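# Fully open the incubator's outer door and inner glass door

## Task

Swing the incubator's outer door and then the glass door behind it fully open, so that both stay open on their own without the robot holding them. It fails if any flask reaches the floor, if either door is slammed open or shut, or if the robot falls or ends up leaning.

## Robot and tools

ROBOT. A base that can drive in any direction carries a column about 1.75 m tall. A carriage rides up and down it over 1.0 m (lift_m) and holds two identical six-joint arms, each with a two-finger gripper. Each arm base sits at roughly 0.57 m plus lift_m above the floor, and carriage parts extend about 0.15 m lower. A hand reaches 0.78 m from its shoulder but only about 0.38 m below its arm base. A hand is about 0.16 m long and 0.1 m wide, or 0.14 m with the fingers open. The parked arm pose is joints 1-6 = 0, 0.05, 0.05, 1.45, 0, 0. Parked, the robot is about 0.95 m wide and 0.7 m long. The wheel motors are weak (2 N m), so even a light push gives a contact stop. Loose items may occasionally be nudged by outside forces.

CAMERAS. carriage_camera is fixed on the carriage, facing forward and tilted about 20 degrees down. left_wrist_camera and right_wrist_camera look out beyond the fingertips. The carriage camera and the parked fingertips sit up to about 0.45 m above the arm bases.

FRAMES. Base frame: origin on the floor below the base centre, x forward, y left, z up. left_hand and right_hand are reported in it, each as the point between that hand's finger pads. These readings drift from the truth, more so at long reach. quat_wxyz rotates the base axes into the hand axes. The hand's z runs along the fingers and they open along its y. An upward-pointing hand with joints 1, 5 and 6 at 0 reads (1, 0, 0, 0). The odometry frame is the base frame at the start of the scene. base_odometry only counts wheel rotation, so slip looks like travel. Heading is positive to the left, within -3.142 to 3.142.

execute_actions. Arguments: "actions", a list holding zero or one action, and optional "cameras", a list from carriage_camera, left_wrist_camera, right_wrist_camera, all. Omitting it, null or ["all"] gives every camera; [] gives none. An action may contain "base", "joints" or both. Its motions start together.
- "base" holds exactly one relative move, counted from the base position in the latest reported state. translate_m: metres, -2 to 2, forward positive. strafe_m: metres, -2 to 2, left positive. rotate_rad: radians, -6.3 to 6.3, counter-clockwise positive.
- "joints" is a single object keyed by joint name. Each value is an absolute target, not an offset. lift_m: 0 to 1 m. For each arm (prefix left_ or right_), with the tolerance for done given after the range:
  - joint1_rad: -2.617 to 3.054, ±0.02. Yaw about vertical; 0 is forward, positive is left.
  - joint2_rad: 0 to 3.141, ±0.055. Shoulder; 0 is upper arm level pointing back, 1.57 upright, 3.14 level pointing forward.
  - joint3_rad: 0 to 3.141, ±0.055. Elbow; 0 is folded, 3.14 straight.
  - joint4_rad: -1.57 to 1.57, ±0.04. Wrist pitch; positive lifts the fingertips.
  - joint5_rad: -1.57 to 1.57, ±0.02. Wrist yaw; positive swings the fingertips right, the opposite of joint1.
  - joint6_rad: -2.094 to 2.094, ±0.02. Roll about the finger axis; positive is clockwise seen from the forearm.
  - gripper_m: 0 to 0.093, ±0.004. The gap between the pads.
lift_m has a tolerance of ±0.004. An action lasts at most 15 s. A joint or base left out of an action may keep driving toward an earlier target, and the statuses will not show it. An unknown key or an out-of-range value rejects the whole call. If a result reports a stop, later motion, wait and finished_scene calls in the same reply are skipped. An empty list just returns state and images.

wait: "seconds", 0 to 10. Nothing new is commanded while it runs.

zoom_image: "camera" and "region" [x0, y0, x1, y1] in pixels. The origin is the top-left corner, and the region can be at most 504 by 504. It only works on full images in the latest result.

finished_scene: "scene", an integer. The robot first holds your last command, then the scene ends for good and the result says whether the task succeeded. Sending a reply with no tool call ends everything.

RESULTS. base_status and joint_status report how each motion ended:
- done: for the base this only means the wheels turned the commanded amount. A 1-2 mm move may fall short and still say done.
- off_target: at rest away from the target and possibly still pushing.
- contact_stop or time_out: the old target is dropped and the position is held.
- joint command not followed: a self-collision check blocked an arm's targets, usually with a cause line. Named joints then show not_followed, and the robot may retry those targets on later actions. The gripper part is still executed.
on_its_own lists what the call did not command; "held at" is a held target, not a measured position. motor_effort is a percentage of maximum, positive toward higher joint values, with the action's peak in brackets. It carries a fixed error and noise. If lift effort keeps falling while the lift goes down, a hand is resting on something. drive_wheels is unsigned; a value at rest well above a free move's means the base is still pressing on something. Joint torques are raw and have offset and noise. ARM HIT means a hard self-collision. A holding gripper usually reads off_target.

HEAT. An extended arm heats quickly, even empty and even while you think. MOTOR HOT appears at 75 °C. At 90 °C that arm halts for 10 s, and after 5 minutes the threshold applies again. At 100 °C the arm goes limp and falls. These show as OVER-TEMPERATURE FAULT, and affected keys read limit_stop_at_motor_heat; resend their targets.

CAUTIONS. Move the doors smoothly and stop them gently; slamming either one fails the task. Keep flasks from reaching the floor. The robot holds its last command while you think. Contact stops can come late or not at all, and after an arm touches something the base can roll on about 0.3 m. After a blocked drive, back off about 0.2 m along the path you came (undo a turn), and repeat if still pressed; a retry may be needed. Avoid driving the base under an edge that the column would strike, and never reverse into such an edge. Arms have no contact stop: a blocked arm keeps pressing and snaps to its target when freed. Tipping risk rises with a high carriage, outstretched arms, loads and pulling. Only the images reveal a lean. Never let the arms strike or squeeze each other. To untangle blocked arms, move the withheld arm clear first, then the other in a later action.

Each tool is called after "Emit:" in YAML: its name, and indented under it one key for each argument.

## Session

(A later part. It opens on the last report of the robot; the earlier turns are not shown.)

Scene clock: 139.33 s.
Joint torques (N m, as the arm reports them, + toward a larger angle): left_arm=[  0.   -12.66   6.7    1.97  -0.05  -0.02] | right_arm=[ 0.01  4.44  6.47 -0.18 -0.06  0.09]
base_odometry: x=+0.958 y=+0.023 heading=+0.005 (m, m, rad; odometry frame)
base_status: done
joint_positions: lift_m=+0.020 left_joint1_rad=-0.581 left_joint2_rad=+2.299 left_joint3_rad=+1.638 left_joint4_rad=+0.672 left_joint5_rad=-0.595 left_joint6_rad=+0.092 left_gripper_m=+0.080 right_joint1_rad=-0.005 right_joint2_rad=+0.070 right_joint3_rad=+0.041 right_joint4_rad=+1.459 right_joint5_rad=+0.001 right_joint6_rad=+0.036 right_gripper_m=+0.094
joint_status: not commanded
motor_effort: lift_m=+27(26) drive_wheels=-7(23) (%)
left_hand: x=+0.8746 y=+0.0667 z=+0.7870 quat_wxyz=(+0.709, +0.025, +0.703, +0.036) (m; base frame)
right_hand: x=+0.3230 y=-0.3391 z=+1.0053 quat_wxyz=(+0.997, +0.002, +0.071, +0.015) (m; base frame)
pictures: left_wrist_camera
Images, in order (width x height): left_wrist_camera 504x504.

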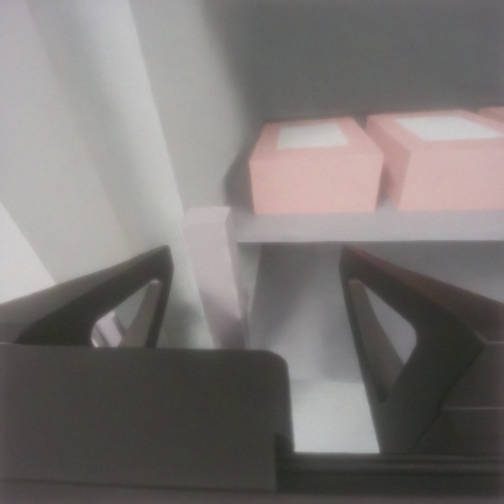

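Emit:
execute_actions:
  actions:
    - {"joints":{"left_gripper_m":0,"left_joint1_rad":-0.55,"left_joint6_rad":0.25}}
  cameras: []

Emit:
execute_actions:
  actions:
    - {"base":{"translate_m":-0.13},"joints":{"left_joint1_rad":-0.65,"left_joint5_rad":-0.8}}
  cameras: []

Emit:
execute_actions:
  actions:
    - {"base":{"translate_m":-0.11},"joints":{"left_joint1_rad":-0.95,"left_joint5_rad":-1.2}}
  cameras: []

Emit:
execute_actions:
  actions:
    - {"base":{"translate_m":-0.05},"joints":{"left_joint1_rad":-1.1,"left_joint5_rad":-1.3}}
  cameras: []

Emit:
execute_actions:
  actions:
    - {"base":{"strafe_m":-0.12},"joints":{"left_gripper_m":0.03,"left_joint1_rad":-1.1}}
  cameras: ["left_wrist_camera","carriage_camera"]

Scene clock: 144.83 s.
Joint torques (N m, as the arm reports them, + toward a larger angle): left_arm=[  0.31 -12.73   6.77   1.99  -0.25   0.19] | right_arm=[ 0.03  4.46  6.49 -0.16 -0.07  0.09]
base_odometry: x=+0.958 y=+0.023 heading=+0.005 (m, m, rad; odometry frame)
base_status: not commanded
joint_positions: lift_m=+0.020 left_joint1_rad=-0.556 left_joint2_rad=+2.299 left_joint3_rad=+1.638 left_joint4_rad=+0.669 left_joint5_rad=-0.571 left_joint6_rad=+0.224 left_gripper_m=+0.015 right_joint1_rad=-0.005 right_joint2_rad=+0.070 right_joint3_rad=+0.041 right_joint4_rad=+1.459 right_joint5_rad=+0.001 right_joint6_rad=+0.036 right_gripper_m=+0.094
joint_status: left_joint6_rad off_target (ended at +0.224, target +0.250); left_gripper_m off_target (ended at +0.015, target +0.000); the others done
motor_effort: lift_m=+26(27) drive_wheels=-5(7) (%)
left_hand: x=+0.8813 y=+0.0772 z=+0.7864 quat_wxyz=(+0.705, +0.072, +0.701, +0.083) (m; base frame)
right_hand: x=+0.3230 y=-0.3391 z=+1.0053 quat_wxyz=(+0.997, +0.002, +0.071, +0.015) (m; base frame)
pictures: none
No camera images: the call's "cameras" was empty. Leave "cameras" out to get every camera's image.

Scene clock: 146.57 s.
Joint torques (N m, as the arm reports them, + toward a larger angle): left_arm=[  0.32 -12.76   6.69   1.92   0.04   0.02] | right_arm=[ 0.01  4.5   6.65 -0.14 -0.07  0.09]
base_odometry: x=+0.828 y=+0.023 heading=+0.004 (m, m, rad; odometry frame)
base_status: done
joint_positions: lift_m=+0.020 left_joint1_rad=-0.655 left_joint2_rad=+2.299 left_joint3_rad=+1.638 left_joint4_rad=+0.665 left_joint5_rad=-0.811 left_joint6_rad=+0.237 left_gripper_m=+0.015 right_joint1_rad=-0.005 right_joint2_rad=+0.070 right_joint3_rad=+0.041 right_joint4_rad=+1.457 right_joint5_rad=+0.001 right_joint6_rad=+0.036 right_gripper_m=+0.094
joint_status: all done
motor_effort: lift_m=+27(27) drive_wheels=-7(25) (%)
left_hand: x=+0.8512 y=+0.0611 z=+0.7854 quat_wxyz=(+0.695, +0.027, +0.706, +0.138) (m; base frame)
right_hand: x=+0.3234 y=-0.3391 z=+1.0052 quat_wxyz=(+0.997, +0.002, +0.072, +0.015) (m; base frame)
pictures: none
No camera images: the call's "cameras" was empty. Leave "cameras" out to get every camera's image.

Scene clock: 148.27 s.
Joint torques (N m, as the arm reports them, + toward a larger angle): left_arm=[  0.81 -12.85   6.51   1.76  -1.52   0.25] | right_arm=[ 0.01  4.49  6.44 -0.14 -0.07  0.09]
base_odometry: x=+0.719 y=+0.022 heading=+0.005 (m, m, rad; odometry frame)
base_status: done
joint_positions: lift_m=+0.020 left_joint1_rad=-0.958 left_joint2_rad=+2.302 left_joint3_rad=+1.638 left_joint4_rad=+0.671 left_joint5_rad=-1.024 left_joint6_rad=+0.219 left_gripper_m=+0.017 right_joint1_rad=-0.005 right_joint2_rad=+0.070 right_joint3_rad=+0.041 right_joint4_rad=+1.457 right_joint5_rad=+0.001 right_joint6_rad=+0.036 right_gripper_m=+0.094
joint_status: left_joint5_rad off_target (ended at -1.024, target -1.200); the others done
motor_effort: lift_m=+26(27) drive_wheels=+4(17) (%)
left_hand: x=+0.7443 y=-0.0590 z=+0.7844 quat_wxyz=(+0.701, +0.052, +0.704, +0.099) (m; base frame)
right_hand: x=+0.3233 y=-0.3391 z=+1.0052 quat_wxyz=(+0.997, +0.002, +0.072, +0.015) (m; base frame)
pictures: none
No camera images: the call's "cameras" was empty. Leave "cameras" out to get every camera's image.

Scene clock: 149.70 s.
Joint torques (N m, as the arm reports them, + toward a larger angle): left_arm=[  0.43 -14.25   5.17   1.46  -0.04  -0.02] | right_arm=[ 0.02  4.43  6.48 -0.16 -0.06  0.1 ]
base_odometry: x=+0.669 y=+0.022 heading=+0.005 (m, m, rad; odometry frame)
base_status: done
joint_positions: lift_m=+0.020 left_joint1_rad=-1.106 left_joint2_rad=+2.323 left_joint3_rad=+1.652 left_joint4_rad=+0.685 left_joint5_rad=-1.290 left_joint6_rad=+0.240 left_gripper_m=+0.001 right_joint1_rad=-0.005 right_joint2_rad=+0.070 right_joint3_rad=+0.041 right_joint4_rad=+1.458 right_joint5_rad=+0.001 right_joint6_rad=+0.036 right_gripper_m=+0.094
joint_status: all done
on_its_own: left_gripper_m moved -0.017 to your old target +0.000
motor_effort: lift_m=+28(27) drive_wheels=-3(35) (%)
left_hand: x=+0.6794 y=-0.0802 z=+0.7797 quat_wxyz=(+0.694, +0.015, +0.706, +0.144) (m; base frame)
right_hand: x=+0.3232 y=-0.3391 z=+1.0052 quat_wxyz=(+0.997, +0.002, +0.071, +0.015) (m; base frame)
pictures: none
No camera images: the call's "cameras" was empty. Leave "cameras" out to get every camera's image.

Scene clock: 151.47 s.
Joint torques (N m, as the arm reports them, + toward a larger angle): left_arm=[  0.21 -13.61   5.13   1.47  -0.07  -0.01] | right_arm=[ 0.02  4.43  6.49 -0.13 -0.06  0.1 ]
base_odometry: x=+0.669 y=-0.098 heading=+0.004 (m, m, rad; odometry frame)
base_status: done
joint_positions: lift_m=+0.020 left_joint1_rad=-1.105 left_joint2_rad=+2.316 left_joint3_rad=+1.652 left_joint4_rad=+0.682 left_joint5_rad=-1.294 left_joint6_rad=+0.240 left_gripper_m=+0.030 right_joint1_rad=-0.005 right_joint2_rad=+0.070 right_joint3_rad=+0.041 right_joint4_rad=+1.458 right_joint5_rad=+0.001 right_joint6_rad=+0.036 right_gripper_m=+0.094
joint_status: all done
motor_effort: lift_m=+27(27) drive_wheels=-4(17) (%)
left_hand: x=+0.6795 y=-0.0785 z=+0.7830 quat_wxyz=(+0.694, +0.012, +0.705, +0.145) (m; base frame)
right_hand: x=+0.3232 y=-0.3391 z=+1.0052 quat_wxyz=(+0.997, +0.002, +0.071, +0.015) (m; base frame)
pictures: carriage_camera, left_wrist_camera
Images, in order (width x height): carriage_camera 504x504, left_wrist_camera 504x504.

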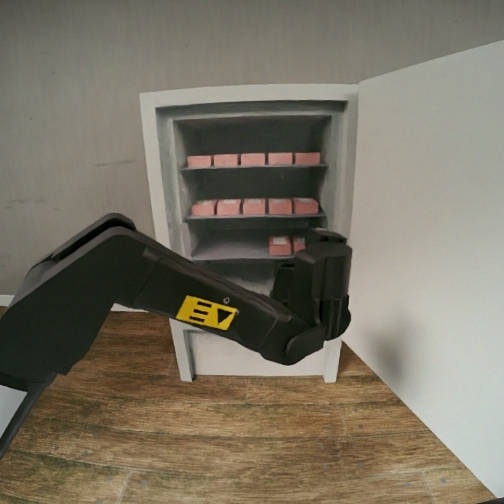

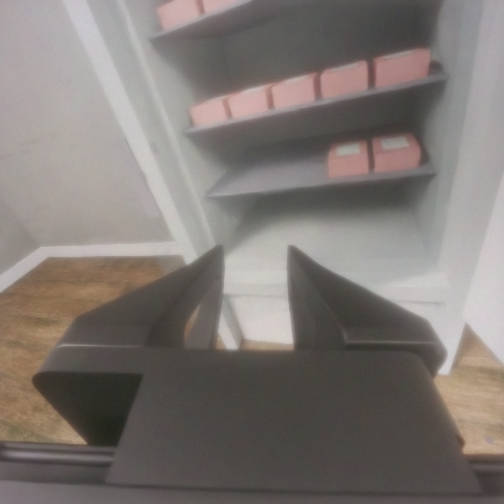

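Emit:
execute_actions:
  actions:
    - {"joints":{"left_gripper_m":0,"left_joint1_rad":-0.5,"left_joint5_rad":-0.2,"left_joint6_rad":0,"lift_m":0.12}}
  cameras: ["left_wrist_camera","carriage_camera"]

Scene clock: 154.63 s.
Joint torques (N m, as the arm reports them, + toward a larger angle): left_arm=[ -0.47 -13.24   6.76   2.03   0.03  -0.2 ] | right_arm=[ 0.02  4.38  6.54 -0.15 -0.06  0.09]
base_odometry: x=+0.669 y=-0.098 heading=+0.005 (m, m, rad; odometry frame)
base_status: not commanded
joint_positions: lift_m=+0.120 left_joint1_rad=-0.495 left_joint2_rad=+2.302 left_joint3_rad=+1.638 left_joint4_rad=+0.675 left_joint5_rad=-0.207 left_joint6_rad=+0.008 left_gripper_m=+0.000 right_joint1_rad=-0.005 right_joint2_rad=+0.070 right_joint3_rad=+0.041 right_joint4_rad=+1.457 right_joint5_rad=+0.001 right_joint6_rad=+0.036 right_gripper_m=+0.094
joint_status: all done
motor_effort: lift_m=+30(37) drive_wheels=+2(4) (%)
left_hand: x=+0.8899 y=+0.0523 z=+0.8855 quat_wxyz=(+0.704, +0.103, +0.696, -0.100) (m; base frame)
right_hand: x=+0.3232 y=-0.3391 z=+1.1049 quat_wxyz=(+0.997, +0.002, +0.071, +0.015) (m; base frame)
pictures: carriage_camera, left_wrist_camera
Images, in order (width x height): carriage_camera 504x504, left_wrist_camera 504x504.

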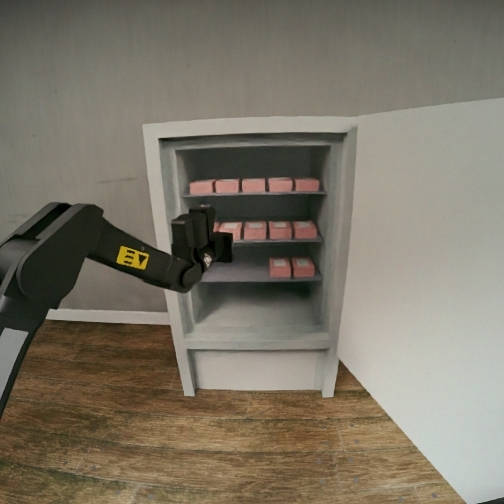

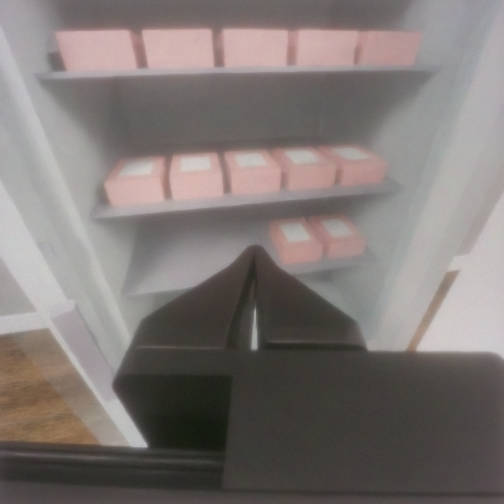

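Emit:
execute_actions:
  actions:
    - {"base":{"strafe_m":0.125},"joints":{"left_joint1_rad":-0.56,"left_joint5_rad":-0.58,"left_joint6_rad":0.2,"left_gripper_m":0.08,"lift_m":0.02}}
  cameras: ["carriage_camera"]

Emit:
execute_actions:
  actions:
    - {"base":{"translate_m":0.285}}
  cameras: ["left_wrist_camera"]

Scene clock: 162.23 s.
Joint torques (N m, as the arm reports them, + toward a larger angle): left_arm=[  0.24 -12.66   6.86   2.04  -0.08  -0.03] | right_arm=[ 0.01  4.45  6.5  -0.16 -0.05  0.09]
base_odometry: x=+0.668 y=+0.027 heading=+0.004 (m, m, rad; odometry frame)
base_status: done
joint_positions: lift_m=+0.020 left_joint1_rad=-0.563 left_joint2_rad=+2.299 left_joint3_rad=+1.638 left_joint4_rad=+0.670 left_joint5_rad=-0.575 left_joint6_rad=+0.192 left_gripper_m=+0.080 right_joint1_rad=-0.005 right_joint2_rad=+0.070 right_joint3_rad=+0.041 right_joint4_rad=+1.458 right_joint5_rad=+0.001 right_joint6_rad=+0.036 right_gripper_m=+0.094
joint_status: all done
motor_effort: lift_m=+27(27) drive_wheels=-4(21) (%)
left_hand: x=+0.8796 y=+0.0740 z=+0.7866 quat_wxyz=(+0.706, +0.062, +0.702, +0.070) (m; base frame)
right_hand: x=+0.3231 y=-0.3391 z=+1.0053 quat_wxyz=(+0.997, +0.002, +0.071, +0.015) (m; base frame)
pictures: carriage_camera
Images, in order (width x height): carriage_camera 504x504.

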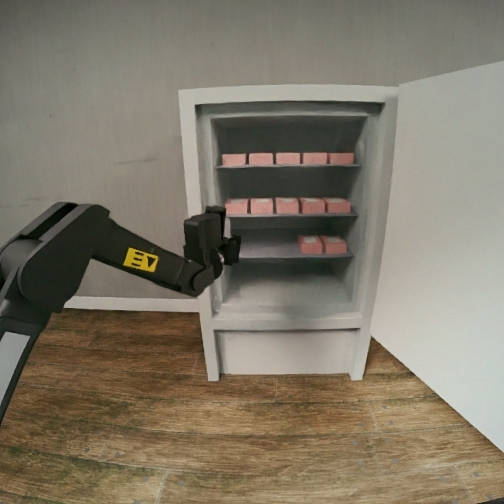

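Scene clock: 164.77 s.
Joint torques (N m, as the arm reports them, + toward a larger angle): left_arm=[  0.25 -12.89   7.29   1.85  -0.05  -0.03] | right_arm=[ 0.02  4.45  6.51 -0.11 -0.06  0.1 ]
base_odometry: x=+0.953 y=+0.029 heading=+0.005 (m, m, rad; odometry frame)
base_status: done
joint_positions: lift_m=+0.020 left_joint1_rad=-0.563 left_joint2_rad=+2.298 left_joint3_rad=+1.632 left_joint4_rad=+0.676 left_joint5_rad=-0.580 left_joint6_rad=+0.192 left_gripper_m=+0.080 right_joint1_rad=-0.005 right_joint2_rad=+0.070 right_joint3_rad=+0.041 right_joint4_rad=+1.456 right_joint5_rad=+0.001 right_joint6_rad=+0.036 right_gripper_m=+0.094
joint_status: not commanded
motor_effort: lift_m=+27(27) drive_wheels=-6(24) (%)
left_hand: x=+0.8790 y=+0.0753 z=+0.7853 quat_wxyz=(+0.706, +0.060, +0.702, +0.073) (m; base frame)
right_hand: x=+0.3237 y=-0.3390 z=+1.0052 quat_wxyz=(+0.997, +0.002, +0.072, +0.015) (m; base frame)
pictures: left_wrist_camera
Images, in order (width x height): left_wrist_camera 504x504.

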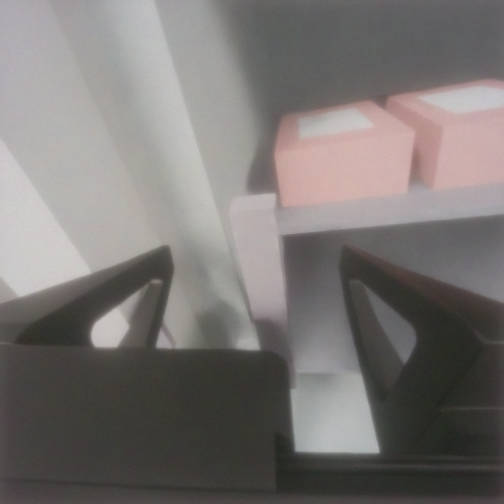

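Emit:
execute_actions:
  actions:
    - {"joints":{"left_gripper_m":0,"left_joint6_rad":0.3}}
  cameras: []

Emit:
execute_actions:
  actions:
    - {"base":{"translate_m":-0.13},"joints":{"left_joint1_rad":-0.65,"left_joint5_rad":-0.8}}
  cameras: []

Emit:
execute_actions:
  actions:
    - {"base":{"translate_m":-0.11},"joints":{"left_joint1_rad":-0.95,"left_joint5_rad":-1.15}}
  cameras: []

Emit:
execute_actions:
  actions:
    - {"joints":{"left_gripper_m":0.07,"lift_m":0.11,"left_joint5_rad":-1.57}}
  cameras: []

Emit:
execute_actions:
  actions:
    - {"joints":{"left_gripper_m":0,"left_joint1_rad":-0.5,"left_joint6_rad":0}}
  cameras: []

Emit:
execute_actions:
  actions:
    - {"joints":{"left_joint5_rad":0.1}}
  cameras: ["left_wrist_camera","carriage_camera"]

Scene clock: 169.87 s.
Joint torques (N m, as the arm reports them, + toward a larger angle): left_arm=[  0.87 -12.75   7.33   2.06  -0.28   0.02] | right_arm=[-0.02  4.49  6.5  -0.13 -0.07  0.09]
base_odometry: x=+0.953 y=+0.029 heading=+0.005 (m, m, rad; odometry frame)
base_status: not commanded
joint_positions: lift_m=+0.020 left_joint1_rad=-0.570 left_joint2_rad=+2.299 left_joint3_rad=+1.632 left_joint4_rad=+0.664 left_joint5_rad=-0.552 left_joint6_rad=+0.287 left_gripper_m=+0.016 right_joint1_rad=-0.005 right_joint2_rad=+0.070 right_joint3_rad=+0.041 right_joint4_rad=+1.456 right_joint5_rad=+0.001 right_joint6_rad=+0.036 right_gripper_m=+0.094
joint_status: left_gripper_m off_target (ended at +0.016, target +0.000); the others done
motor_effort: lift_m=+27(26) drive_wheels=-4(7) (%)
left_hand: x=+0.8770 y=+0.0659 z=+0.7825 quat_wxyz=(+0.700, +0.108, +0.700, +0.095) (m; base frame)
right_hand: x=+0.3235 y=-0.3390 z=+1.0052 quat_wxyz=(+0.997, +0.002, +0.072, +0.015) (m; base frame)
pictures: none
No camera images: the call's "cameras" was empty. Leave "cameras" out to get every camera's image.

Scene clock: 171.60 s.
Joint torques (N m, as the arm reports them, + toward a larger angle): left_arm=[  1.32 -12.69   7.1    1.99  -0.18   0.02] | right_arm=[ 0.01  4.42  6.46 -0.14 -0.06  0.09]
base_odometry: x=+0.823 y=+0.028 heading=+0.005 (m, m, rad; odometry frame)
base_status: done
joint_positions: lift_m=+0.020 left_joint1_rad=-0.665 left_joint2_rad=+2.299 left_joint3_rad=+1.632 left_joint4_rad=+0.663 left_joint5_rad=-0.783 left_joint6_rad=+0.287 left_gripper_m=+0.016 right_joint1_rad=-0.005 right_joint2_rad=+0.070 right_joint3_rad=+0.041 right_joint4_rad=+1.455 right_joint5_rad=+0.001 right_joint6_rad=+0.036 right_gripper_m=+0.094
joint_status: all done
motor_effort: lift_m=+28(27) drive_wheels=-6(25) (%)
left_hand: x=+0.8484 y=+0.0507 z=+0.7824 quat_wxyz=(+0.691, +0.061, +0.706, +0.143) (m; base frame)
right_hand: x=+0.3238 y=-0.3390 z=+1.0051 quat_wxyz=(+0.997, +0.002, +0.073, +0.015) (m; base frame)
pictures: none
No camera images: the call's "cameras" was empty. Leave "cameras" out to get every camera's image.

Scene clock: 173.30 s.
Joint torques (N m, as the arm reports them, + toward a larger angle): left_arm=[  0.33 -13.05   7.1    1.74  -1.67   0.27] | right_arm=[ 0.02  4.44  6.52 -0.11 -0.06  0.09]
base_odometry: x=+0.714 y=+0.028 heading=+0.005 (m, m, rad; odometry frame)
base_status: done
joint_positions: lift_m=+0.020 left_joint1_rad=-0.956 left_joint2_rad=+2.305 left_joint3_rad=+1.632 left_joint4_rad=+0.679 left_joint5_rad=-0.956 left_joint6_rad=+0.267 left_gripper_m=+0.018 right_joint1_rad=-0.005 right_joint2_rad=+0.070 right_joint3_rad=+0.041 right_joint4_rad=+1.456 right_joint5_rad=+0.001 right_joint6_rad=+0.036 right_gripper_m=+0.094
joint_status: left_joint5_rad off_target (ended at -0.957, target -1.150); the others done
motor_effort: lift_m=+28(27) drive_wheels=+5(17) (%)
left_hand: x=+0.7452 y=-0.0694 z=+0.7816 quat_wxyz=(+0.702, +0.092, +0.700, +0.093) (m; base frame)
right_hand: x=+0.3236 y=-0.3390 z=+1.0052 quat_wxyz=(+0.997, +0.002, +0.072, +0.015) (m; base frame)
pictures: none
No camera images: the call's "cameras" was empty. Leave "cameras" out to get every camera's image.

Scene clock: 174.33 s.
Joint torques (N m, as the arm reports them, + toward a larger angle): left_arm=[  0.24 -12.34   6.58   1.39  -0.1   -0.07] | right_arm=[ 0.01  4.43  6.39 -0.15 -0.06  0.09]
base_odometry: x=+0.713 y=+0.028 heading=+0.005 (m, m, rad; odometry frame)
base_status: not commanded
joint_positions: lift_m=+0.110 left_joint1_rad=-0.955 left_joint2_rad=+2.297 left_joint3_rad=+1.632 left_joint4_rad=+0.675 left_joint5_rad=-1.561 left_joint6_rad=+0.290 left_gripper_m=+0.070 right_joint1_rad=-0.005 right_joint2_rad=+0.070 right_joint3_rad=+0.041 right_joint4_rad=+1.457 right_joint5_rad=+0.001 right_joint6_rad=+0.036 right_gripper_m=+0.094
joint_status: all done
motor_effort: lift_m=+30(36) drive_wheels=+2(6) (%)
left_hand: x=+0.7144 y=+0.0293 z=+0.8744 quat_wxyz=(+0.639, -0.115, +0.698, +0.304) (m; base frame)
right_hand: x=+0.3234 y=-0.3390 z=+1.0949 quat_wxyz=(+0.997, +0.002, +0.072, +0.015) (m; base frame)
pictures: none
No camera images: the call's "cameras" was empty. Leave "cameras" out to get every camera's image.

Scene clock: 175.50 s.
Joint torques (N m, as the arm reports them, + toward a larger angle): left_arm=[ -0.77 -12.16   6.66   1.36  -0.1   -0.21] | right_arm=[ 0.01  4.53  6.51 -0.13 -0.07  0.09]
base_odometry: x=+0.713 y=+0.028 heading=+0.005 (m, m, rad; odometry frame)
base_status: not commanded
joint_positions: lift_m=+0.110 left_joint1_rad=-0.495 left_joint2_rad=+2.297 left_joint3_rad=+1.632 left_joint4_rad=+0.675 left_joint5_rad=-1.563 left_joint6_rad=+0.009 left_gripper_m=+0.000 right_joint1_rad=-0.005 right_joint2_rad=+0.070 right_joint3_rad=+0.041 right_joint4_rad=+1.457 right_joint5_rad=+0.001 right_joint6_rad=+0.036 right_gripper_m=+0.094
joint_status: all done
motor_effort: lift_m=+30(30) drive_wheels=+2(2) (%)
left_hand: x=+0.8069 y=+0.2525 z=+0.8744 quat_wxyz=(+0.609, -0.360, +0.608, +0.360) (m; base frame)
right_hand: x=+0.3234 y=-0.3390 z=+1.0949 quat_wxyz=(+0.997, +0.002, +0.072, +0.015) (m; base frame)
pictures: none
No camera images: the call's "cameras" was empty. Leave "cameras" out to get every camera's image.

Scene clock: 177.27 s.
Joint torques (N m, as the arm reports them, + toward a larger angle): left_arm=[ -0.66 -12.73   7.36   2.03   0.02  -0.2 ] | right_arm=[ 0.02  4.47  6.51 -0.14 -0.05  0.09]
base_odometry: x=+0.713 y=+0.028 heading=+0.005 (m, m, rad; odometry frame)
base_status: not commanded
joint_positions: lift_m=+0.110 left_joint1_rad=-0.495 left_joint2_rad=+2.297 left_joint3_rad=+1.632 left_joint4_rad=+0.675 left_joint5_rad=+0.094 left_joint6_rad=+0.009 left_gripper_m=+0.000 right_joint1_rad=-0.005 right_joint2_rad=+0.070 right_joint3_rad=+0.041 right_joint4_rad=+1.457 right_joint5_rad=+0.001 right_joint6_rad=+0.036 right_gripper_m=+0.094
joint_status: all done
motor_effort: lift_m=+31(31) drive_wheels=+2(2) (%)
left_hand: x=+0.8672 y=+0.0064 z=+0.8759 quat_wxyz=(+0.681, +0.207, +0.673, -0.203) (m; base frame)
right_hand: x=+0.3234 y=-0.3390 z=+1.0949 quat_wxyz=(+0.997, +0.002, +0.072, +0.015) (m; base frame)
pictures: carriage_camera, left_wrist_camera
Images, in order (width x height): carriage_camera 504x504, left_wrist_camera 504x504.

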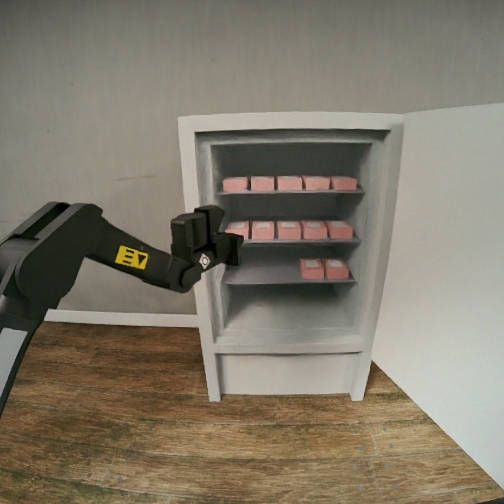

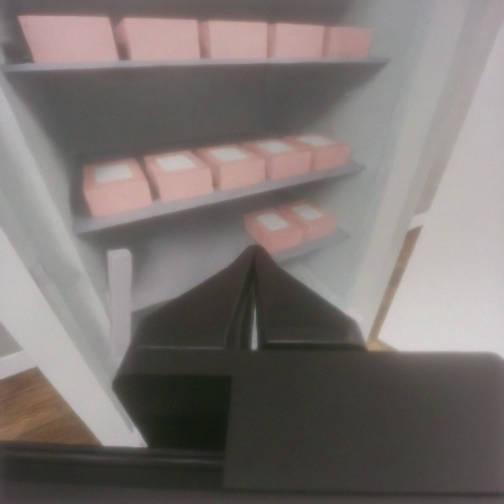

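Emit:
execute_actions:
  actions:
    - {"joints":{"left_joint1_rad":-0.55,"left_joint5_rad":-0.57,"left_joint6_rad":0.1,"left_gripper_m":0.08,"lift_m":0.02}}
  cameras: []

Emit:
wait:
  seconds: 3

Emit:
execute_actions:
  actions:
    - {"base":{"translate_m":0.245}}
  cameras: ["left_wrist_camera"]

Emit:
execute_actions:
  actions:
    - {"joints":{"left_gripper_m":0}}
  cameras: ["left_wrist_camera"]

Scene clock: 181.57 s.
Joint torques (N m, as the arm reports them, + toward a larger angle): left_arm=[  0.67 -12.46   7.26   1.97  -0.07  -0.02] | right_arm=[ 0.01  4.44  6.48 -0.15 -0.06  0.09]
base_odometry: x=+0.713 y=+0.028 heading=+0.005 (m, m, rad; odometry frame)
base_status: not commanded
joint_positions: lift_m=+0.020 left_joint1_rad=-0.557 left_joint2_rad=+2.296 left_joint3_rad=+1.632 left_joint4_rad=+0.671 left_joint5_rad=-0.564 left_joint6_rad=+0.093 left_gripper_m=+0.080 right_joint1_rad=-0.005 right_joint2_rad=+0.070 right_joint3_rad=+0.041 right_joint4_rad=+1.457 right_joint5_rad=+0.001 right_joint6_rad=+0.036 right_gripper_m=+0.094
joint_status: all done
motor_effort: lift_m=+27(32) drive_wheels=+2(2) (%)
left_hand: x=+0.8804 y=+0.0762 z=+0.7859 quat_wxyz=(+0.708, +0.029, +0.704, +0.034) (m; base frame)
right_hand: x=+0.3233 y=-0.3390 z=+1.0052 quat_wxyz=(+0.997, +0.002, +0.072, +0.015) (m; base frame)
pictures: none
No camera images: the call's "cameras" was empty. Leave "cameras" out to get every camera's image.

Scene clock: 184.57 s.
Joint torques (N m, as the arm reports them, + toward a larger angle): left_arm=[  0.5  -12.56   7.24   1.98  -0.09  -0.03] | right_arm=[ 0.04  4.45  6.5  -0.14 -0.06  0.1 ]
base_odometry: x=+0.713 y=+0.028 heading=+0.005 (m, m, rad; odometry frame)
base_status: not commanded
joint_positions: lift_m=+0.020 left_joint1_rad=-0.557 left_joint2_rad=+2.296 left_joint3_rad=+1.632 left_joint4_rad=+0.671 left_joint5_rad=-0.564 left_joint6_rad=+0.093 left_gripper_m=+0.080 right_joint1_rad=-0.005 right_joint2_rad=+0.070 right_joint3_rad=+0.041 right_joint4_rad=+1.457 right_joint5_rad=+0.001 right_joint6_rad=+0.036 right_gripper_m=+0.094
joint_status: all done
motor_effort: lift_m=+28(32) drive_wheels=+2(2) (%)
left_hand: x=+0.8804 y=+0.0762 z=+0.7859 quat_wxyz=(+0.708, +0.029, +0.704, +0.034) (m; base frame)
right_hand: x=+0.3233 y=-0.3390 z=+1.0052 quat_wxyz=(+0.997, +0.002, +0.072, +0.015) (m; base frame)
wait: 3.00 s; at rest by 0.27 s
pictures: carriage_camera, left_wrist_camera, right_wrist_camera
Images, in order (width x height): carriage_camera 504x504, left_wrist_camera 504x504, right_wrist_camera 504x504.

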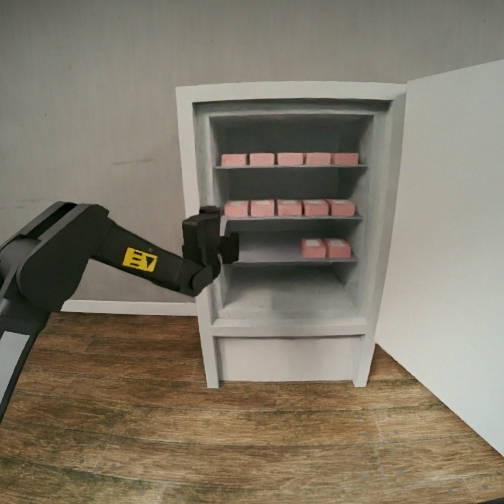

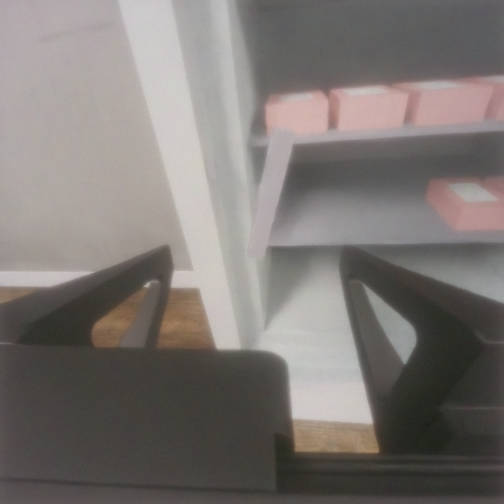

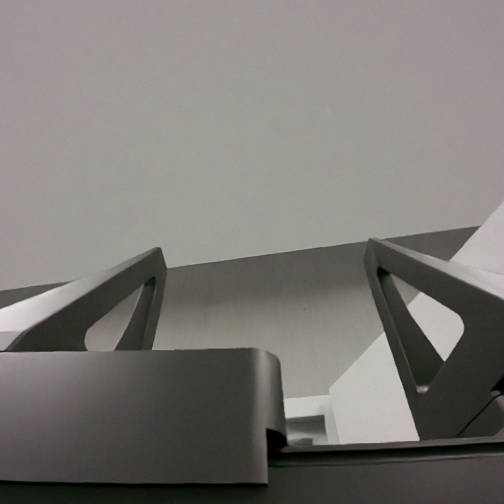

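Scene clock: 186.93 s.
Joint torques (N m, as the arm reports them, + toward a larger angle): left_arm=[  0.36 -12.45   7.77   1.93  -0.07  -0.02] | right_arm=[ 0.    4.44  6.51 -0.1  -0.05  0.1 ]
base_odometry: x=+0.958 y=+0.030 heading=+0.006 (m, m, rad; odometry frame)
base_status: done
joint_positions: lift_m=+0.020 left_joint1_rad=-0.555 left_joint2_rad=+2.295 left_joint3_rad=+1.626 left_joint4_rad=+0.676 left_joint5_rad=-0.566 left_joint6_rad=+0.093 left_gripper_m=+0.080 right_joint1_rad=-0.005 right_joint2_rad=+0.070 right_joint3_rad=+0.041 right_joint4_rad=+1.455 right_joint5_rad=+0.000 right_joint6_rad=+0.036 right_gripper_m=+0.094
joint_status: not commanded
motor_effort: lift_m=+27(27) drive_wheels=-6(24) (%)
left_hand: x=+0.8804 y=+0.0781 z=+0.7852 quat_wxyz=(+0.708, +0.027, +0.704, +0.035) (m; base frame)
right_hand: x=+0.3239 y=-0.3389 z=+1.0051 quat_wxyz=(+0.997, +0.001, +0.073, +0.015) (m; base frame)
pictures: left_wrist_camera
Images, in order (width x height): left_wrist_camera 504x504.

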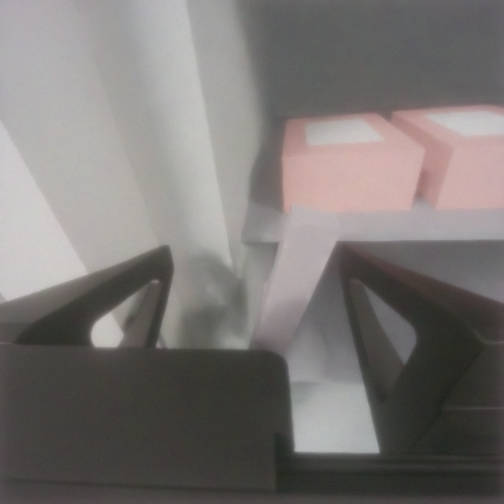

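Scene clock: 187.63 s.
Joint torques (N m, as the arm reports them, + toward a larger angle): left_arm=[  1.03 -12.47   7.6    1.93  -0.19  -0.11] | right_arm=[ 0.02  4.46  6.53 -0.13 -0.05  0.1 ]
base_odometry: x=+0.958 y=+0.030 heading=+0.006 (m, m, rad; odometry frame)
base_status: not commanded
joint_positions: lift_m=+0.020 left_joint1_rad=-0.563 left_joint2_rad=+2.295 left_joint3_rad=+1.626 left_joint4_rad=+0.674 left_joint5_rad=-0.544 left_joint6_rad=+0.099 left_gripper_m=+0.015 right_joint1_rad=-0.005 right_joint2_rad=+0.070 right_joint3_rad=+0.041 right_joint4_rad=+1.456 right_joint5_rad=+0.000 right_joint6_rad=+0.036 right_gripper_m=+0.094
joint_status: left_gripper_m off_target (ended at +0.015, target +0.000)
motor_effort: lift_m=+27(27) drive_wheels=+4(7) (%)
left_hand: x=+0.8781 y=+0.0693 z=+0.7848 quat_wxyz=(+0.708, +0.041, +0.704, +0.027) (m; base frame)
right_hand: x=+0.3236 y=-0.3389 z=+1.0052 quat_wxyz=(+0.997, +0.001, +0.072, +0.015) (m; base frame)
pictures: left_wrist_camera
Images, in order (width x height): left_wrist_camera 504x504.

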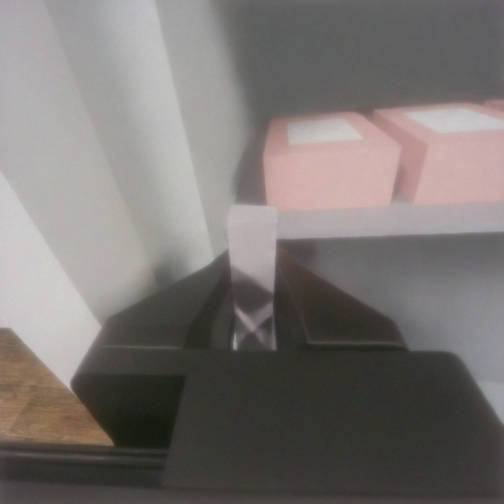

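Emit:
execute_actions:
  actions:
    - {"base":{"translate_m":-0.13},"joints":{"left_joint1_rad":-0.66,"left_joint5_rad":-0.8}}
  cameras: []

Emit:
execute_actions:
  actions:
    - {"base":{"translate_m":-0.1},"joints":{"left_joint1_rad":-0.95,"left_joint5_rad":-1.15}}
  cameras: []

Emit:
execute_actions:
  actions:
    - {"base":{"strafe_m":-0.12},"joints":{"left_joint1_rad":-1.0}}
  cameras: []

Emit:
execute_actions:
  actions:
    - {"base":{"strafe_m":-0.12},"joints":{"left_joint1_rad":-1.03}}
  cameras: ["left_wrist_camera","carriage_camera"]

Scene clock: 192.73 s.
Joint torques (N m, as the arm reports them, + toward a larger angle): left_arm=[  0.53 -12.48   7.65   1.9    0.    -0.1 ] | right_arm=[-0.03  4.45  6.61 -0.11 -0.06  0.1 ]
base_odometry: x=+0.829 y=+0.029 heading=+0.006 (m, m, rad; odometry frame)
base_status: done
joint_positions: lift_m=+0.020 left_joint1_rad=-0.667 left_joint2_rad=+2.295 left_joint3_rad=+1.626 left_joint4_rad=+0.670 left_joint5_rad=-0.803 left_joint6_rad=+0.099 left_gripper_m=+0.015 right_joint1_rad=-0.005 right_joint2_rad=+0.070 right_joint3_rad=+0.041 right_joint4_rad=+1.455 right_joint5_rad=+0.000 right_joint6_rad=+0.036 right_gripper_m=+0.094
joint_status: all done
motor_effort: lift_m=+26(27) drive_wheels=-6(25) (%)
left_hand: x=+0.8467 y=+0.0538 z=+0.7839 quat_wxyz=(+0.703, -0.014, +0.707, +0.083) (m; base frame)
right_hand: x=+0.3238 y=-0.3389 z=+1.0051 quat_wxyz=(+0.997, +0.001, +0.073, +0.015) (m; base frame)
pictures: none
No camera images: the call's "cameras" was empty. Leave "cameras" out to get every camera's image.

Scene clock: 194.37 s.
Joint torques (N m, as the arm reports them, + toward a larger angle): left_arm=[  0.52 -12.24   7.51   1.79  -1.05  -0.04] | right_arm=[ 0.02  4.4   6.39 -0.15 -0.05  0.09]
base_odometry: x=+0.729 y=+0.029 heading=+0.006 (m, m, rad; odometry frame)
base_status: done
joint_positions: lift_m=+0.020 left_joint1_rad=-0.957 left_joint2_rad=+2.295 left_joint3_rad=+1.626 left_joint4_rad=+0.667 left_joint5_rad=-1.030 left_joint6_rad=+0.093 left_gripper_m=+0.017 right_joint1_rad=-0.005 right_joint2_rad=+0.070 right_joint3_rad=+0.041 right_joint4_rad=+1.456 right_joint5_rad=+0.000 right_joint6_rad=+0.036 right_gripper_m=+0.094
joint_status: left_joint5_rad off_target (ended at -1.030, target -1.150); the others done
motor_effort: lift_m=+27(27) drive_wheels=+2(15) (%)
left_hand: x=+0.7434 y=-0.0561 z=+0.7834 quat_wxyz=(+0.704, +0.008, +0.707, +0.059) (m; base frame)
right_hand: x=+0.3236 y=-0.3389 z=+1.0052 quat_wxyz=(+0.997, +0.001, +0.072, +0.015) (m; base frame)
pictures: none
No camera images: the call's "cameras" was empty. Leave "cameras" out to get every camera's image.

Scene clock: 196.13 s.
Joint torques (N m, as the arm reports them, + toward a larger angle): left_arm=[ -0.42 -11.25   8.25   1.93   3.37  -0.91] | right_arm=[ 0.04  4.47  6.45 -0.12 -0.05  0.1 ]
base_odometry: x=+0.729 y=-0.091 heading=+0.006 (m, m, rad; odometry frame)
base_status: done
joint_positions: lift_m=+0.020 left_joint1_rad=-0.997 left_joint2_rad=+2.285 left_joint3_rad=+1.613 left_joint4_rad=+0.615 left_joint5_rad=-1.557 left_joint6_rad=+0.165 left_gripper_m=+0.016 right_joint1_rad=-0.005 right_joint2_rad=+0.070 right_joint3_rad=+0.041 right_joint4_rad=+1.456 right_joint5_rad=+0.000 right_joint6_rad=+0.036 right_gripper_m=+0.094
joint_status: all done
motor_effort: lift_m=+27(27) drive_wheels=+5(24) (%)
left_hand: x=+0.6999 y=+0.0137 z=+0.7804 quat_wxyz=(+0.654, -0.119, +0.697, +0.269) (m; base frame)
right_hand: x=+0.3236 y=-0.3389 z=+1.0052 quat_wxyz=(+0.997, +0.001, +0.072, +0.015) (m; base frame)
pictures: none
No camera images: the call's "cameras" was empty. Leave "cameras" out to get every camera's image.

Scene clock: 198.07 s.
Joint torques (N m, as the arm reports them, + toward a larger angle): left_arm=[ 0.67 -9.44  8.83  1.59  0.09 -0.27] | right_arm=[ 0.02  4.46  6.5  -0.14 -0.06  0.09]
base_odometry: x=+0.730 y=-0.211 heading=+0.006 (m, m, rad; odometry frame)
base_status: done
joint_positions: lift_m=+0.020 left_joint1_rad=-1.039 left_joint2_rad=+2.257 left_joint3_rad=+1.611 left_joint4_rad=+0.673 left_joint5_rad=-1.169 left_joint6_rad=+0.120 left_gripper_m=+0.001 right_joint1_rad=-0.005 right_joint2_rad=+0.070 right_joint3_rad=+0.041 right_joint4_rad=+1.458 right_joint5_rad=+0.000 right_joint6_rad=+0.036 right_gripper_m=+0.094
joint_status: all done
on_its_own: left_joint5_rad moved +0.388 to your old target -1.150; left_gripper_m moved -0.016 to your old target +0.000
motor_effort: lift_m=+27(26) drive_wheels=-3(45) (%)
left_hand: x=+0.7052 y=-0.0641 z=+0.7989 quat_wxyz=(+0.706, -0.012, +0.703, +0.080) (m; base frame)
right_hand: x=+0.3231 y=-0.3389 z=+1.0052 quat_wxyz=(+0.997, +0.002, +0.071, +0.015) (m; base frame)
pictures: carriage_camera, left_wrist_camera
Images, in order (width x height): carriage_camera 504x504, left_wrist_camera 504x504.

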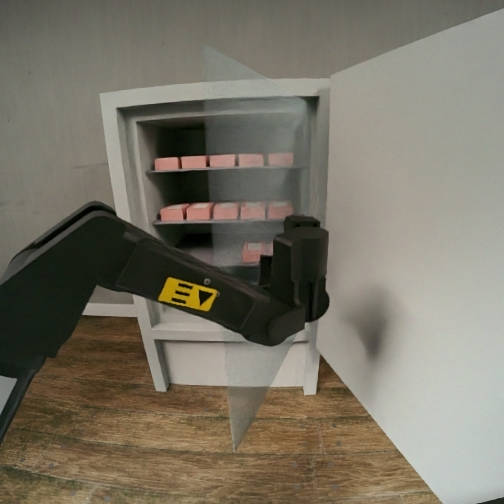

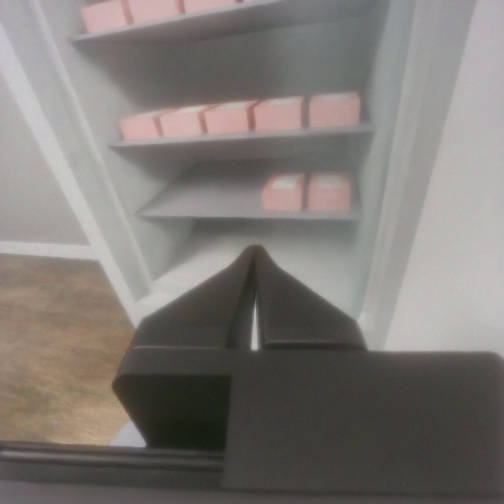

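Emit:
execute_actions:
  actions:
    - {"base":{"translate_m":-0.22},"joints":{"left_joint5_rad":-1.15}}
  cameras: []

Emit:
execute_actions:
  actions:
    - {"joints":{"left_joint1_rad":0.1,"left_joint5_rad":-1.57,"lift_m":0.13}}
  cameras: []

Emit:
execute_actions:
  actions:
    - {"base":{"translate_m":0.2},"joints":{"left_joint5_rad":0.1}}
  cameras: ["left_wrist_camera","carriage_camera"]

Scene clock: 203.57 s.
Joint torques (N m, as the arm reports them, + toward a larger angle): left_arm=[  0.29 -11.06   8.74   1.62   0.03  -0.23] | right_arm=[ 0.03  4.46  6.56 -0.17 -0.06  0.09]
base_odometry: x=+0.510 y=-0.212 heading=+0.006 (m, m, rad; odometry frame)
base_status: done
joint_positions: lift_m=+0.020 left_joint1_rad=-1.035 left_joint2_rad=+2.279 left_joint3_rad=+1.611 left_joint4_rad=+0.676 left_joint5_rad=-1.156 left_joint6_rad=+0.109 left_gripper_m=+0.001 right_joint1_rad=-0.005 right_joint2_rad=+0.070 right_joint3_rad=+0.041 right_joint4_rad=+1.458 right_joint5_rad=+0.000 right_joint6_rad=+0.036 right_gripper_m=+0.094
joint_status: all done
motor_effort: lift_m=+26(28) drive_wheels=-3(18) (%)
left_hand: x=+0.7082 y=-0.0665 z=+0.7876 quat_wxyz=(+0.704, -0.007, +0.706, +0.079) (m; base frame)
right_hand: x=+0.3231 y=-0.3389 z=+1.0052 quat_wxyz=(+0.997, +0.002, +0.071, +0.015) (m; base frame)
pictures: none
No camera images: the call's "cameras" was empty. Leave "cameras" out to get every camera's image.

Scene clock: 205.07 s.
Joint torques (N m, as the arm reports them, + toward a larger angle): left_arm=[ -0.5  -12.     8.4    1.38  -0.1   -0.23] | right_arm=[ 0.01  4.33  6.44 -0.16 -0.06  0.1 ]
base_odometry: x=+0.510 y=-0.212 heading=+0.006 (m, m, rad; odometry frame)
base_status: not commanded
joint_positions: lift_m=+0.130 left_joint1_rad=+0.106 left_joint2_rad=+2.294 left_joint3_rad=+1.611 left_joint4_rad=+0.673 left_joint5_rad=-1.563 left_joint6_rad=+0.109 left_gripper_m=+0.001 right_joint1_rad=-0.005 right_joint2_rad=+0.070 right_joint3_rad=+0.041 right_joint4_rad=+1.458 right_joint5_rad=+0.000 right_joint6_rad=+0.036 right_gripper_m=+0.094
joint_status: all done
motor_effort: lift_m=+31(42) drive_wheels=+2(3) (%)
left_hand: x=+0.7619 y=+0.5624 z=+0.8897 quat_wxyz=(+0.443, -0.495, +0.505, +0.551) (m; base frame)
right_hand: x=+0.3232 y=-0.3389 z=+1.1150 quat_wxyz=(+0.997, +0.002, +0.071, +0.015) (m; base frame)
pictures: none
No camera images: the call's "cameras" was empty. Leave "cameras" out to get every camera's image.

Scene clock: 207.23 s.
Joint torques (N m, as the arm reports them, + toward a larger angle): left_arm=[ -0.48 -12.49   9.18   2.08   0.02  -0.22] | right_arm=[ 0.    4.44  6.5  -0.14 -0.05  0.09]
base_odometry: x=+0.710 y=-0.212 heading=+0.005 (m, m, rad; odometry frame)
base_status: done
joint_positions: lift_m=+0.130 left_joint1_rad=+0.104 left_joint2_rad=+2.294 left_joint3_rad=+1.611 left_joint4_rad=+0.673 left_joint5_rad=+0.094 left_joint6_rad=+0.109 left_gripper_m=+0.001 right_joint1_rad=-0.005 right_joint2_rad=+0.070 right_joint3_rad=+0.041 right_joint4_rad=+1.457 right_joint5_rad=+0.000 right_joint6_rad=+0.036 right_gripper_m=+0.094
joint_status: all done
motor_effort: lift_m=+30(30) drive_wheels=-6(23) (%)
left_hand: x=+0.9507 y=+0.3922 z=+0.8881 quat_wxyz=(+0.703, +0.035, +0.709, +0.042) (m; base frame)
right_hand: x=+0.3232 y=-0.3389 z=+1.1150 quat_wxyz=(+0.997, +0.002, +0.071, +0.015) (m; base frame)
pictures: carriage_camera, left_wrist_camera
Images, in order (width x height): carriage_camera 504x504, left_wrist_camera 504x504.

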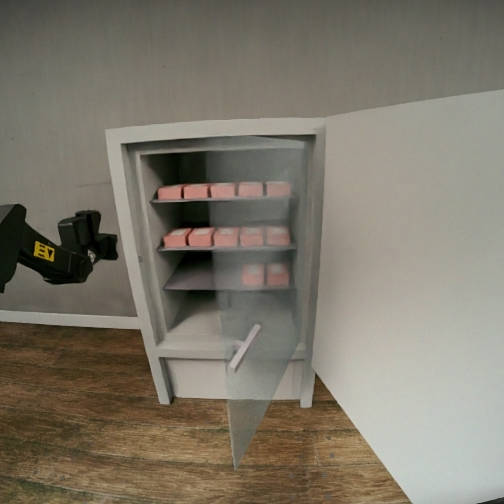

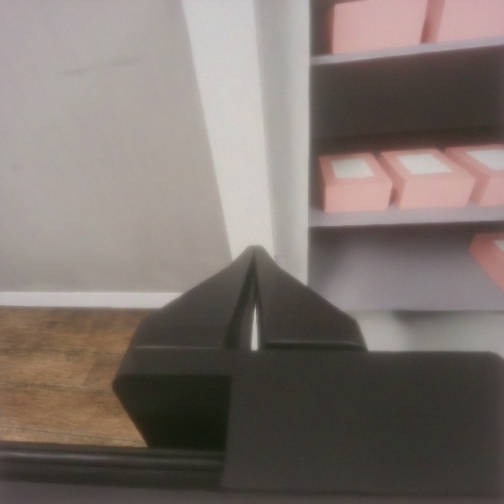

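It stays. Sweep gently.

Emit:
execute_actions:
  actions:
    - {"base":{"translate_m":-0.08},"joints":{"left_joint1_rad":-0.4}}
  cameras: []

Emit:
execute_actions:
  actions:
    - {"base":{"strafe_m":-0.13}}
  cameras: []

Emit:
execute_actions:
  actions:
    - {"base":{"strafe_m":-0.13}}
  cameras: []

Emit:
execute_actions:
  actions:
    - {"base":{"strafe_m":-0.1}}
  cameras: ["left_wrist_camera","carriage_camera"]

Scene clock: 211.37 s.
Joint torques (N m, as the arm reports them, + toward a larger angle): left_arm=[  0.47 -12.44   9.39   2.03  -0.08  -0.21] | right_arm=[ 0.02  4.4   6.51 -0.12 -0.06  0.1 ]
base_odometry: x=+0.630 y=-0.212 heading=+0.005 (m, m, rad; odometry frame)
base_status: done
joint_positions: lift_m=+0.130 left_joint1_rad=-0.406 left_joint2_rad=+2.294 left_joint3_rad=+1.611 left_joint4_rad=+0.674 left_joint5_rad=+0.107 left_joint6_rad=+0.108 left_gripper_m=+0.001 right_joint1_rad=-0.005 right_joint2_rad=+0.070 right_joint3_rad=+0.041 right_joint4_rad=+1.457 right_joint5_rad=+0.000 right_joint6_rad=+0.036 right_gripper_m=+0.094
joint_status: all done
motor_effort: lift_m=+31(31) drive_wheels=+7(23) (%)
left_hand: x=+0.8909 y=+0.0582 z=+0.8882 quat_wxyz=(+0.690, +0.217, +0.676, -0.142) (m; base frame)
right_hand: x=+0.3234 y=-0.3389 z=+1.1149 quat_wxyz=(+0.997, +0.002, +0.072, +0.015) (m; base frame)
pictures: none
No camera images: the call's "cameras" was empty. Leave "cameras" out to get every camera's image.

Scene clock: 213.20 s.
Joint torques (N m, as the arm reports them, + toward a larger angle): left_arm=[ -0.43 -12.42   9.06   2.05   0.03  -0.16] | right_arm=[ 0.01  4.45  6.56 -0.14 -0.04  0.09]
base_odometry: x=+0.630 y=-0.342 heading=+0.005 (m, m, rad; odometry frame)
base_status: done
joint_positions: lift_m=+0.130 left_joint1_rad=-0.396 left_joint2_rad=+2.294 left_joint3_rad=+1.611 left_joint4_rad=+0.674 left_joint5_rad=+0.095 left_joint6_rad=+0.105 left_gripper_m=+0.001 right_joint1_rad=-0.005 right_joint2_rad=+0.070 right_joint3_rad=+0.041 right_joint4_rad=+1.457 right_joint5_rad=+0.000 right_joint6_rad=+0.036 right_gripper_m=+0.094
joint_status: not commanded
motor_effort: lift_m=+30(30) drive_wheels=-4(17) (%)
left_hand: x=+0.8948 y=+0.0664 z=+0.8882 quat_wxyz=(+0.691, +0.208, +0.679, -0.135) (m; base frame)
right_hand: x=+0.3233 y=-0.3389 z=+1.1149 quat_wxyz=(+0.997, +0.002, +0.072, +0.015) (m; base frame)
pictures: none
No camera images: the call's "cameras" was empty. Leave "cameras" out to get every camera's image.

Scene clock: 215.03 s.
Joint torques (N m, as the arm reports them, + toward a larger angle): left_arm=[ -0.23 -12.44   9.03   2.07   0.03  -0.16] | right_arm=[ 0.02  4.44  6.51 -0.13 -0.06  0.1 ]
base_odometry: x=+0.631 y=-0.472 heading=+0.004 (m, m, rad; odometry frame)
base_status: done
joint_positions: lift_m=+0.130 left_joint1_rad=-0.399 left_joint2_rad=+2.294 left_joint3_rad=+1.611 left_joint4_rad=+0.674 left_joint5_rad=+0.095 left_joint6_rad=+0.105 left_gripper_m=+0.001 right_joint1_rad=-0.005 right_joint2_rad=+0.070 right_joint3_rad=+0.041 right_joint4_rad=+1.457 right_joint5_rad=+0.000 right_joint6_rad=+0.036 right_gripper_m=+0.094
joint_status: not commanded
motor_effort: lift_m=+29(29) drive_wheels=-4(22) (%)
left_hand: x=+0.8939 y=+0.0644 z=+0.8882 quat_wxyz=(+0.691, +0.209, +0.679, -0.136) (m; base frame)
right_hand: x=+0.3233 y=-0.3389 z=+1.1149 quat_wxyz=(+0.997, +0.002, +0.072, +0.015) (m; base frame)
pictures: none
No camera images: the call's "cameras" was empty. Leave "cameras" out to get every camera's image.

Scene clock: 216.53 s.
Joint torques (N m, as the arm reports them, + toward a larger angle): left_arm=[ -6.75 -12.47   9.01   2.01   0.7    0.1 ] | right_arm=[ 0.01  4.46  6.51 -0.15 -0.04  0.1 ]
base_odometry: x=+0.631 y=-0.564 heading=+0.004 (m, m, rad; odometry frame)
base_status: strafe_m contact_stop (by the wheels' count: -0.091 of -0.100)
joint_positions: lift_m=+0.130 left_joint1_rad=-0.322 left_joint2_rad=+2.294 left_joint3_rad=+1.611 left_joint4_rad=+0.680 left_joint5_rad=+0.015 left_joint6_rad=+0.081 left_gripper_m=+0.001 right_joint1_rad=-0.005 right_joint2_rad=+0.070 right_joint3_rad=+0.041 right_joint4_rad=+1.457 right_joint5_rad=+0.000 right_joint6_rad=+0.036 right_gripper_m=+0.094
joint_status: not commanded
motor_effort: lift_m=+30(29) drive_wheels=+6(23) (%)
left_hand: x=+0.9182 y=+0.1247 z=+0.8896 quat_wxyz=(+0.700, +0.147, +0.693, -0.090) (m; base frame)
right_hand: x=+0.3232 y=-0.3389 z=+1.1150 quat_wxyz=(+0.997, +0.002, +0.071, +0.015) (m; base frame)
pictures: carriage_camera, left_wrist_camera
Images, in order (width x height): carriage_camera 504x504, left_wrist_camera 504x504.

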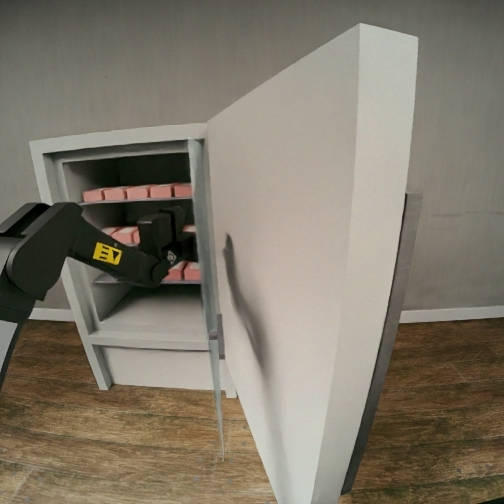

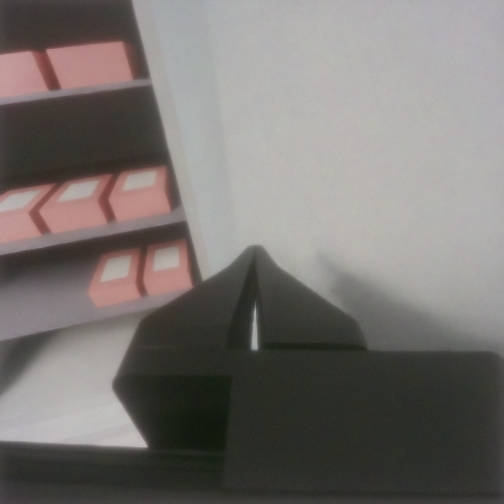

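Emit:
execute_actions:
  actions:
    - {"base":{"strafe_m":0.1},"joints":{"left_joint1_rad":0,"left_joint2_rad":1.2,"left_joint3_rad":1.2,"left_joint4_rad":0}}
  cameras: ["carriage_camera"]

Emit:
finished_scene:
  scene: 1

Scene clock: 221.03 s.
Joint torques (N m, as the arm reports them, + toward a larger angle): left_arm=[-0.94 -4.27  7.17  1.86  0.03  0.  ] | right_arm=[ 0.16  4.46  6.51 -0.15 -0.08  0.1 ]
base_odometry: x=+0.630 y=-0.464 heading=+0.004 (m, m, rad; odometry frame)
base_status: done
joint_positions: lift_m=+0.130 left_joint1_rad=+0.009 left_joint2_rad=+1.207 left_joint3_rad=+1.216 left_joint4_rad=+0.017 left_joint5_rad=+0.092 left_joint6_rad=+0.091 left_gripper_m=+0.001 right_joint1_rad=-0.005 right_joint2_rad=+0.070 right_joint3_rad=+0.041 right_joint4_rad=+1.457 right_joint5_rad=+0.000 right_joint6_rad=+0.036 right_gripper_m=+0.094
joint_status: all done
motor_effort: lift_m=+30(30) drive_wheels=+4(24) (%)
left_hand: x=+0.7005 y=+0.3265 z=+1.1157 quat_wxyz=(+0.716, +0.062, +0.695, +0.003) (m; base frame)
right_hand: x=+0.3232 y=-0.3389 z=+1.1150 quat_wxyz=(+0.997, +0.002, +0.071, +0.015) (m; base frame)
pictures: carriage_camera
Images, in order (width x height): carriage_camera 504x504.

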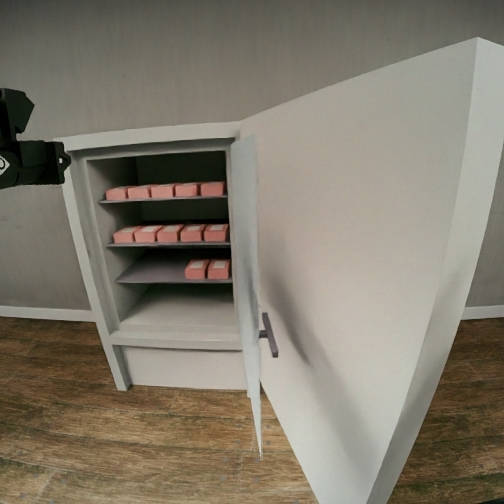

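The scene is finished: the task was done.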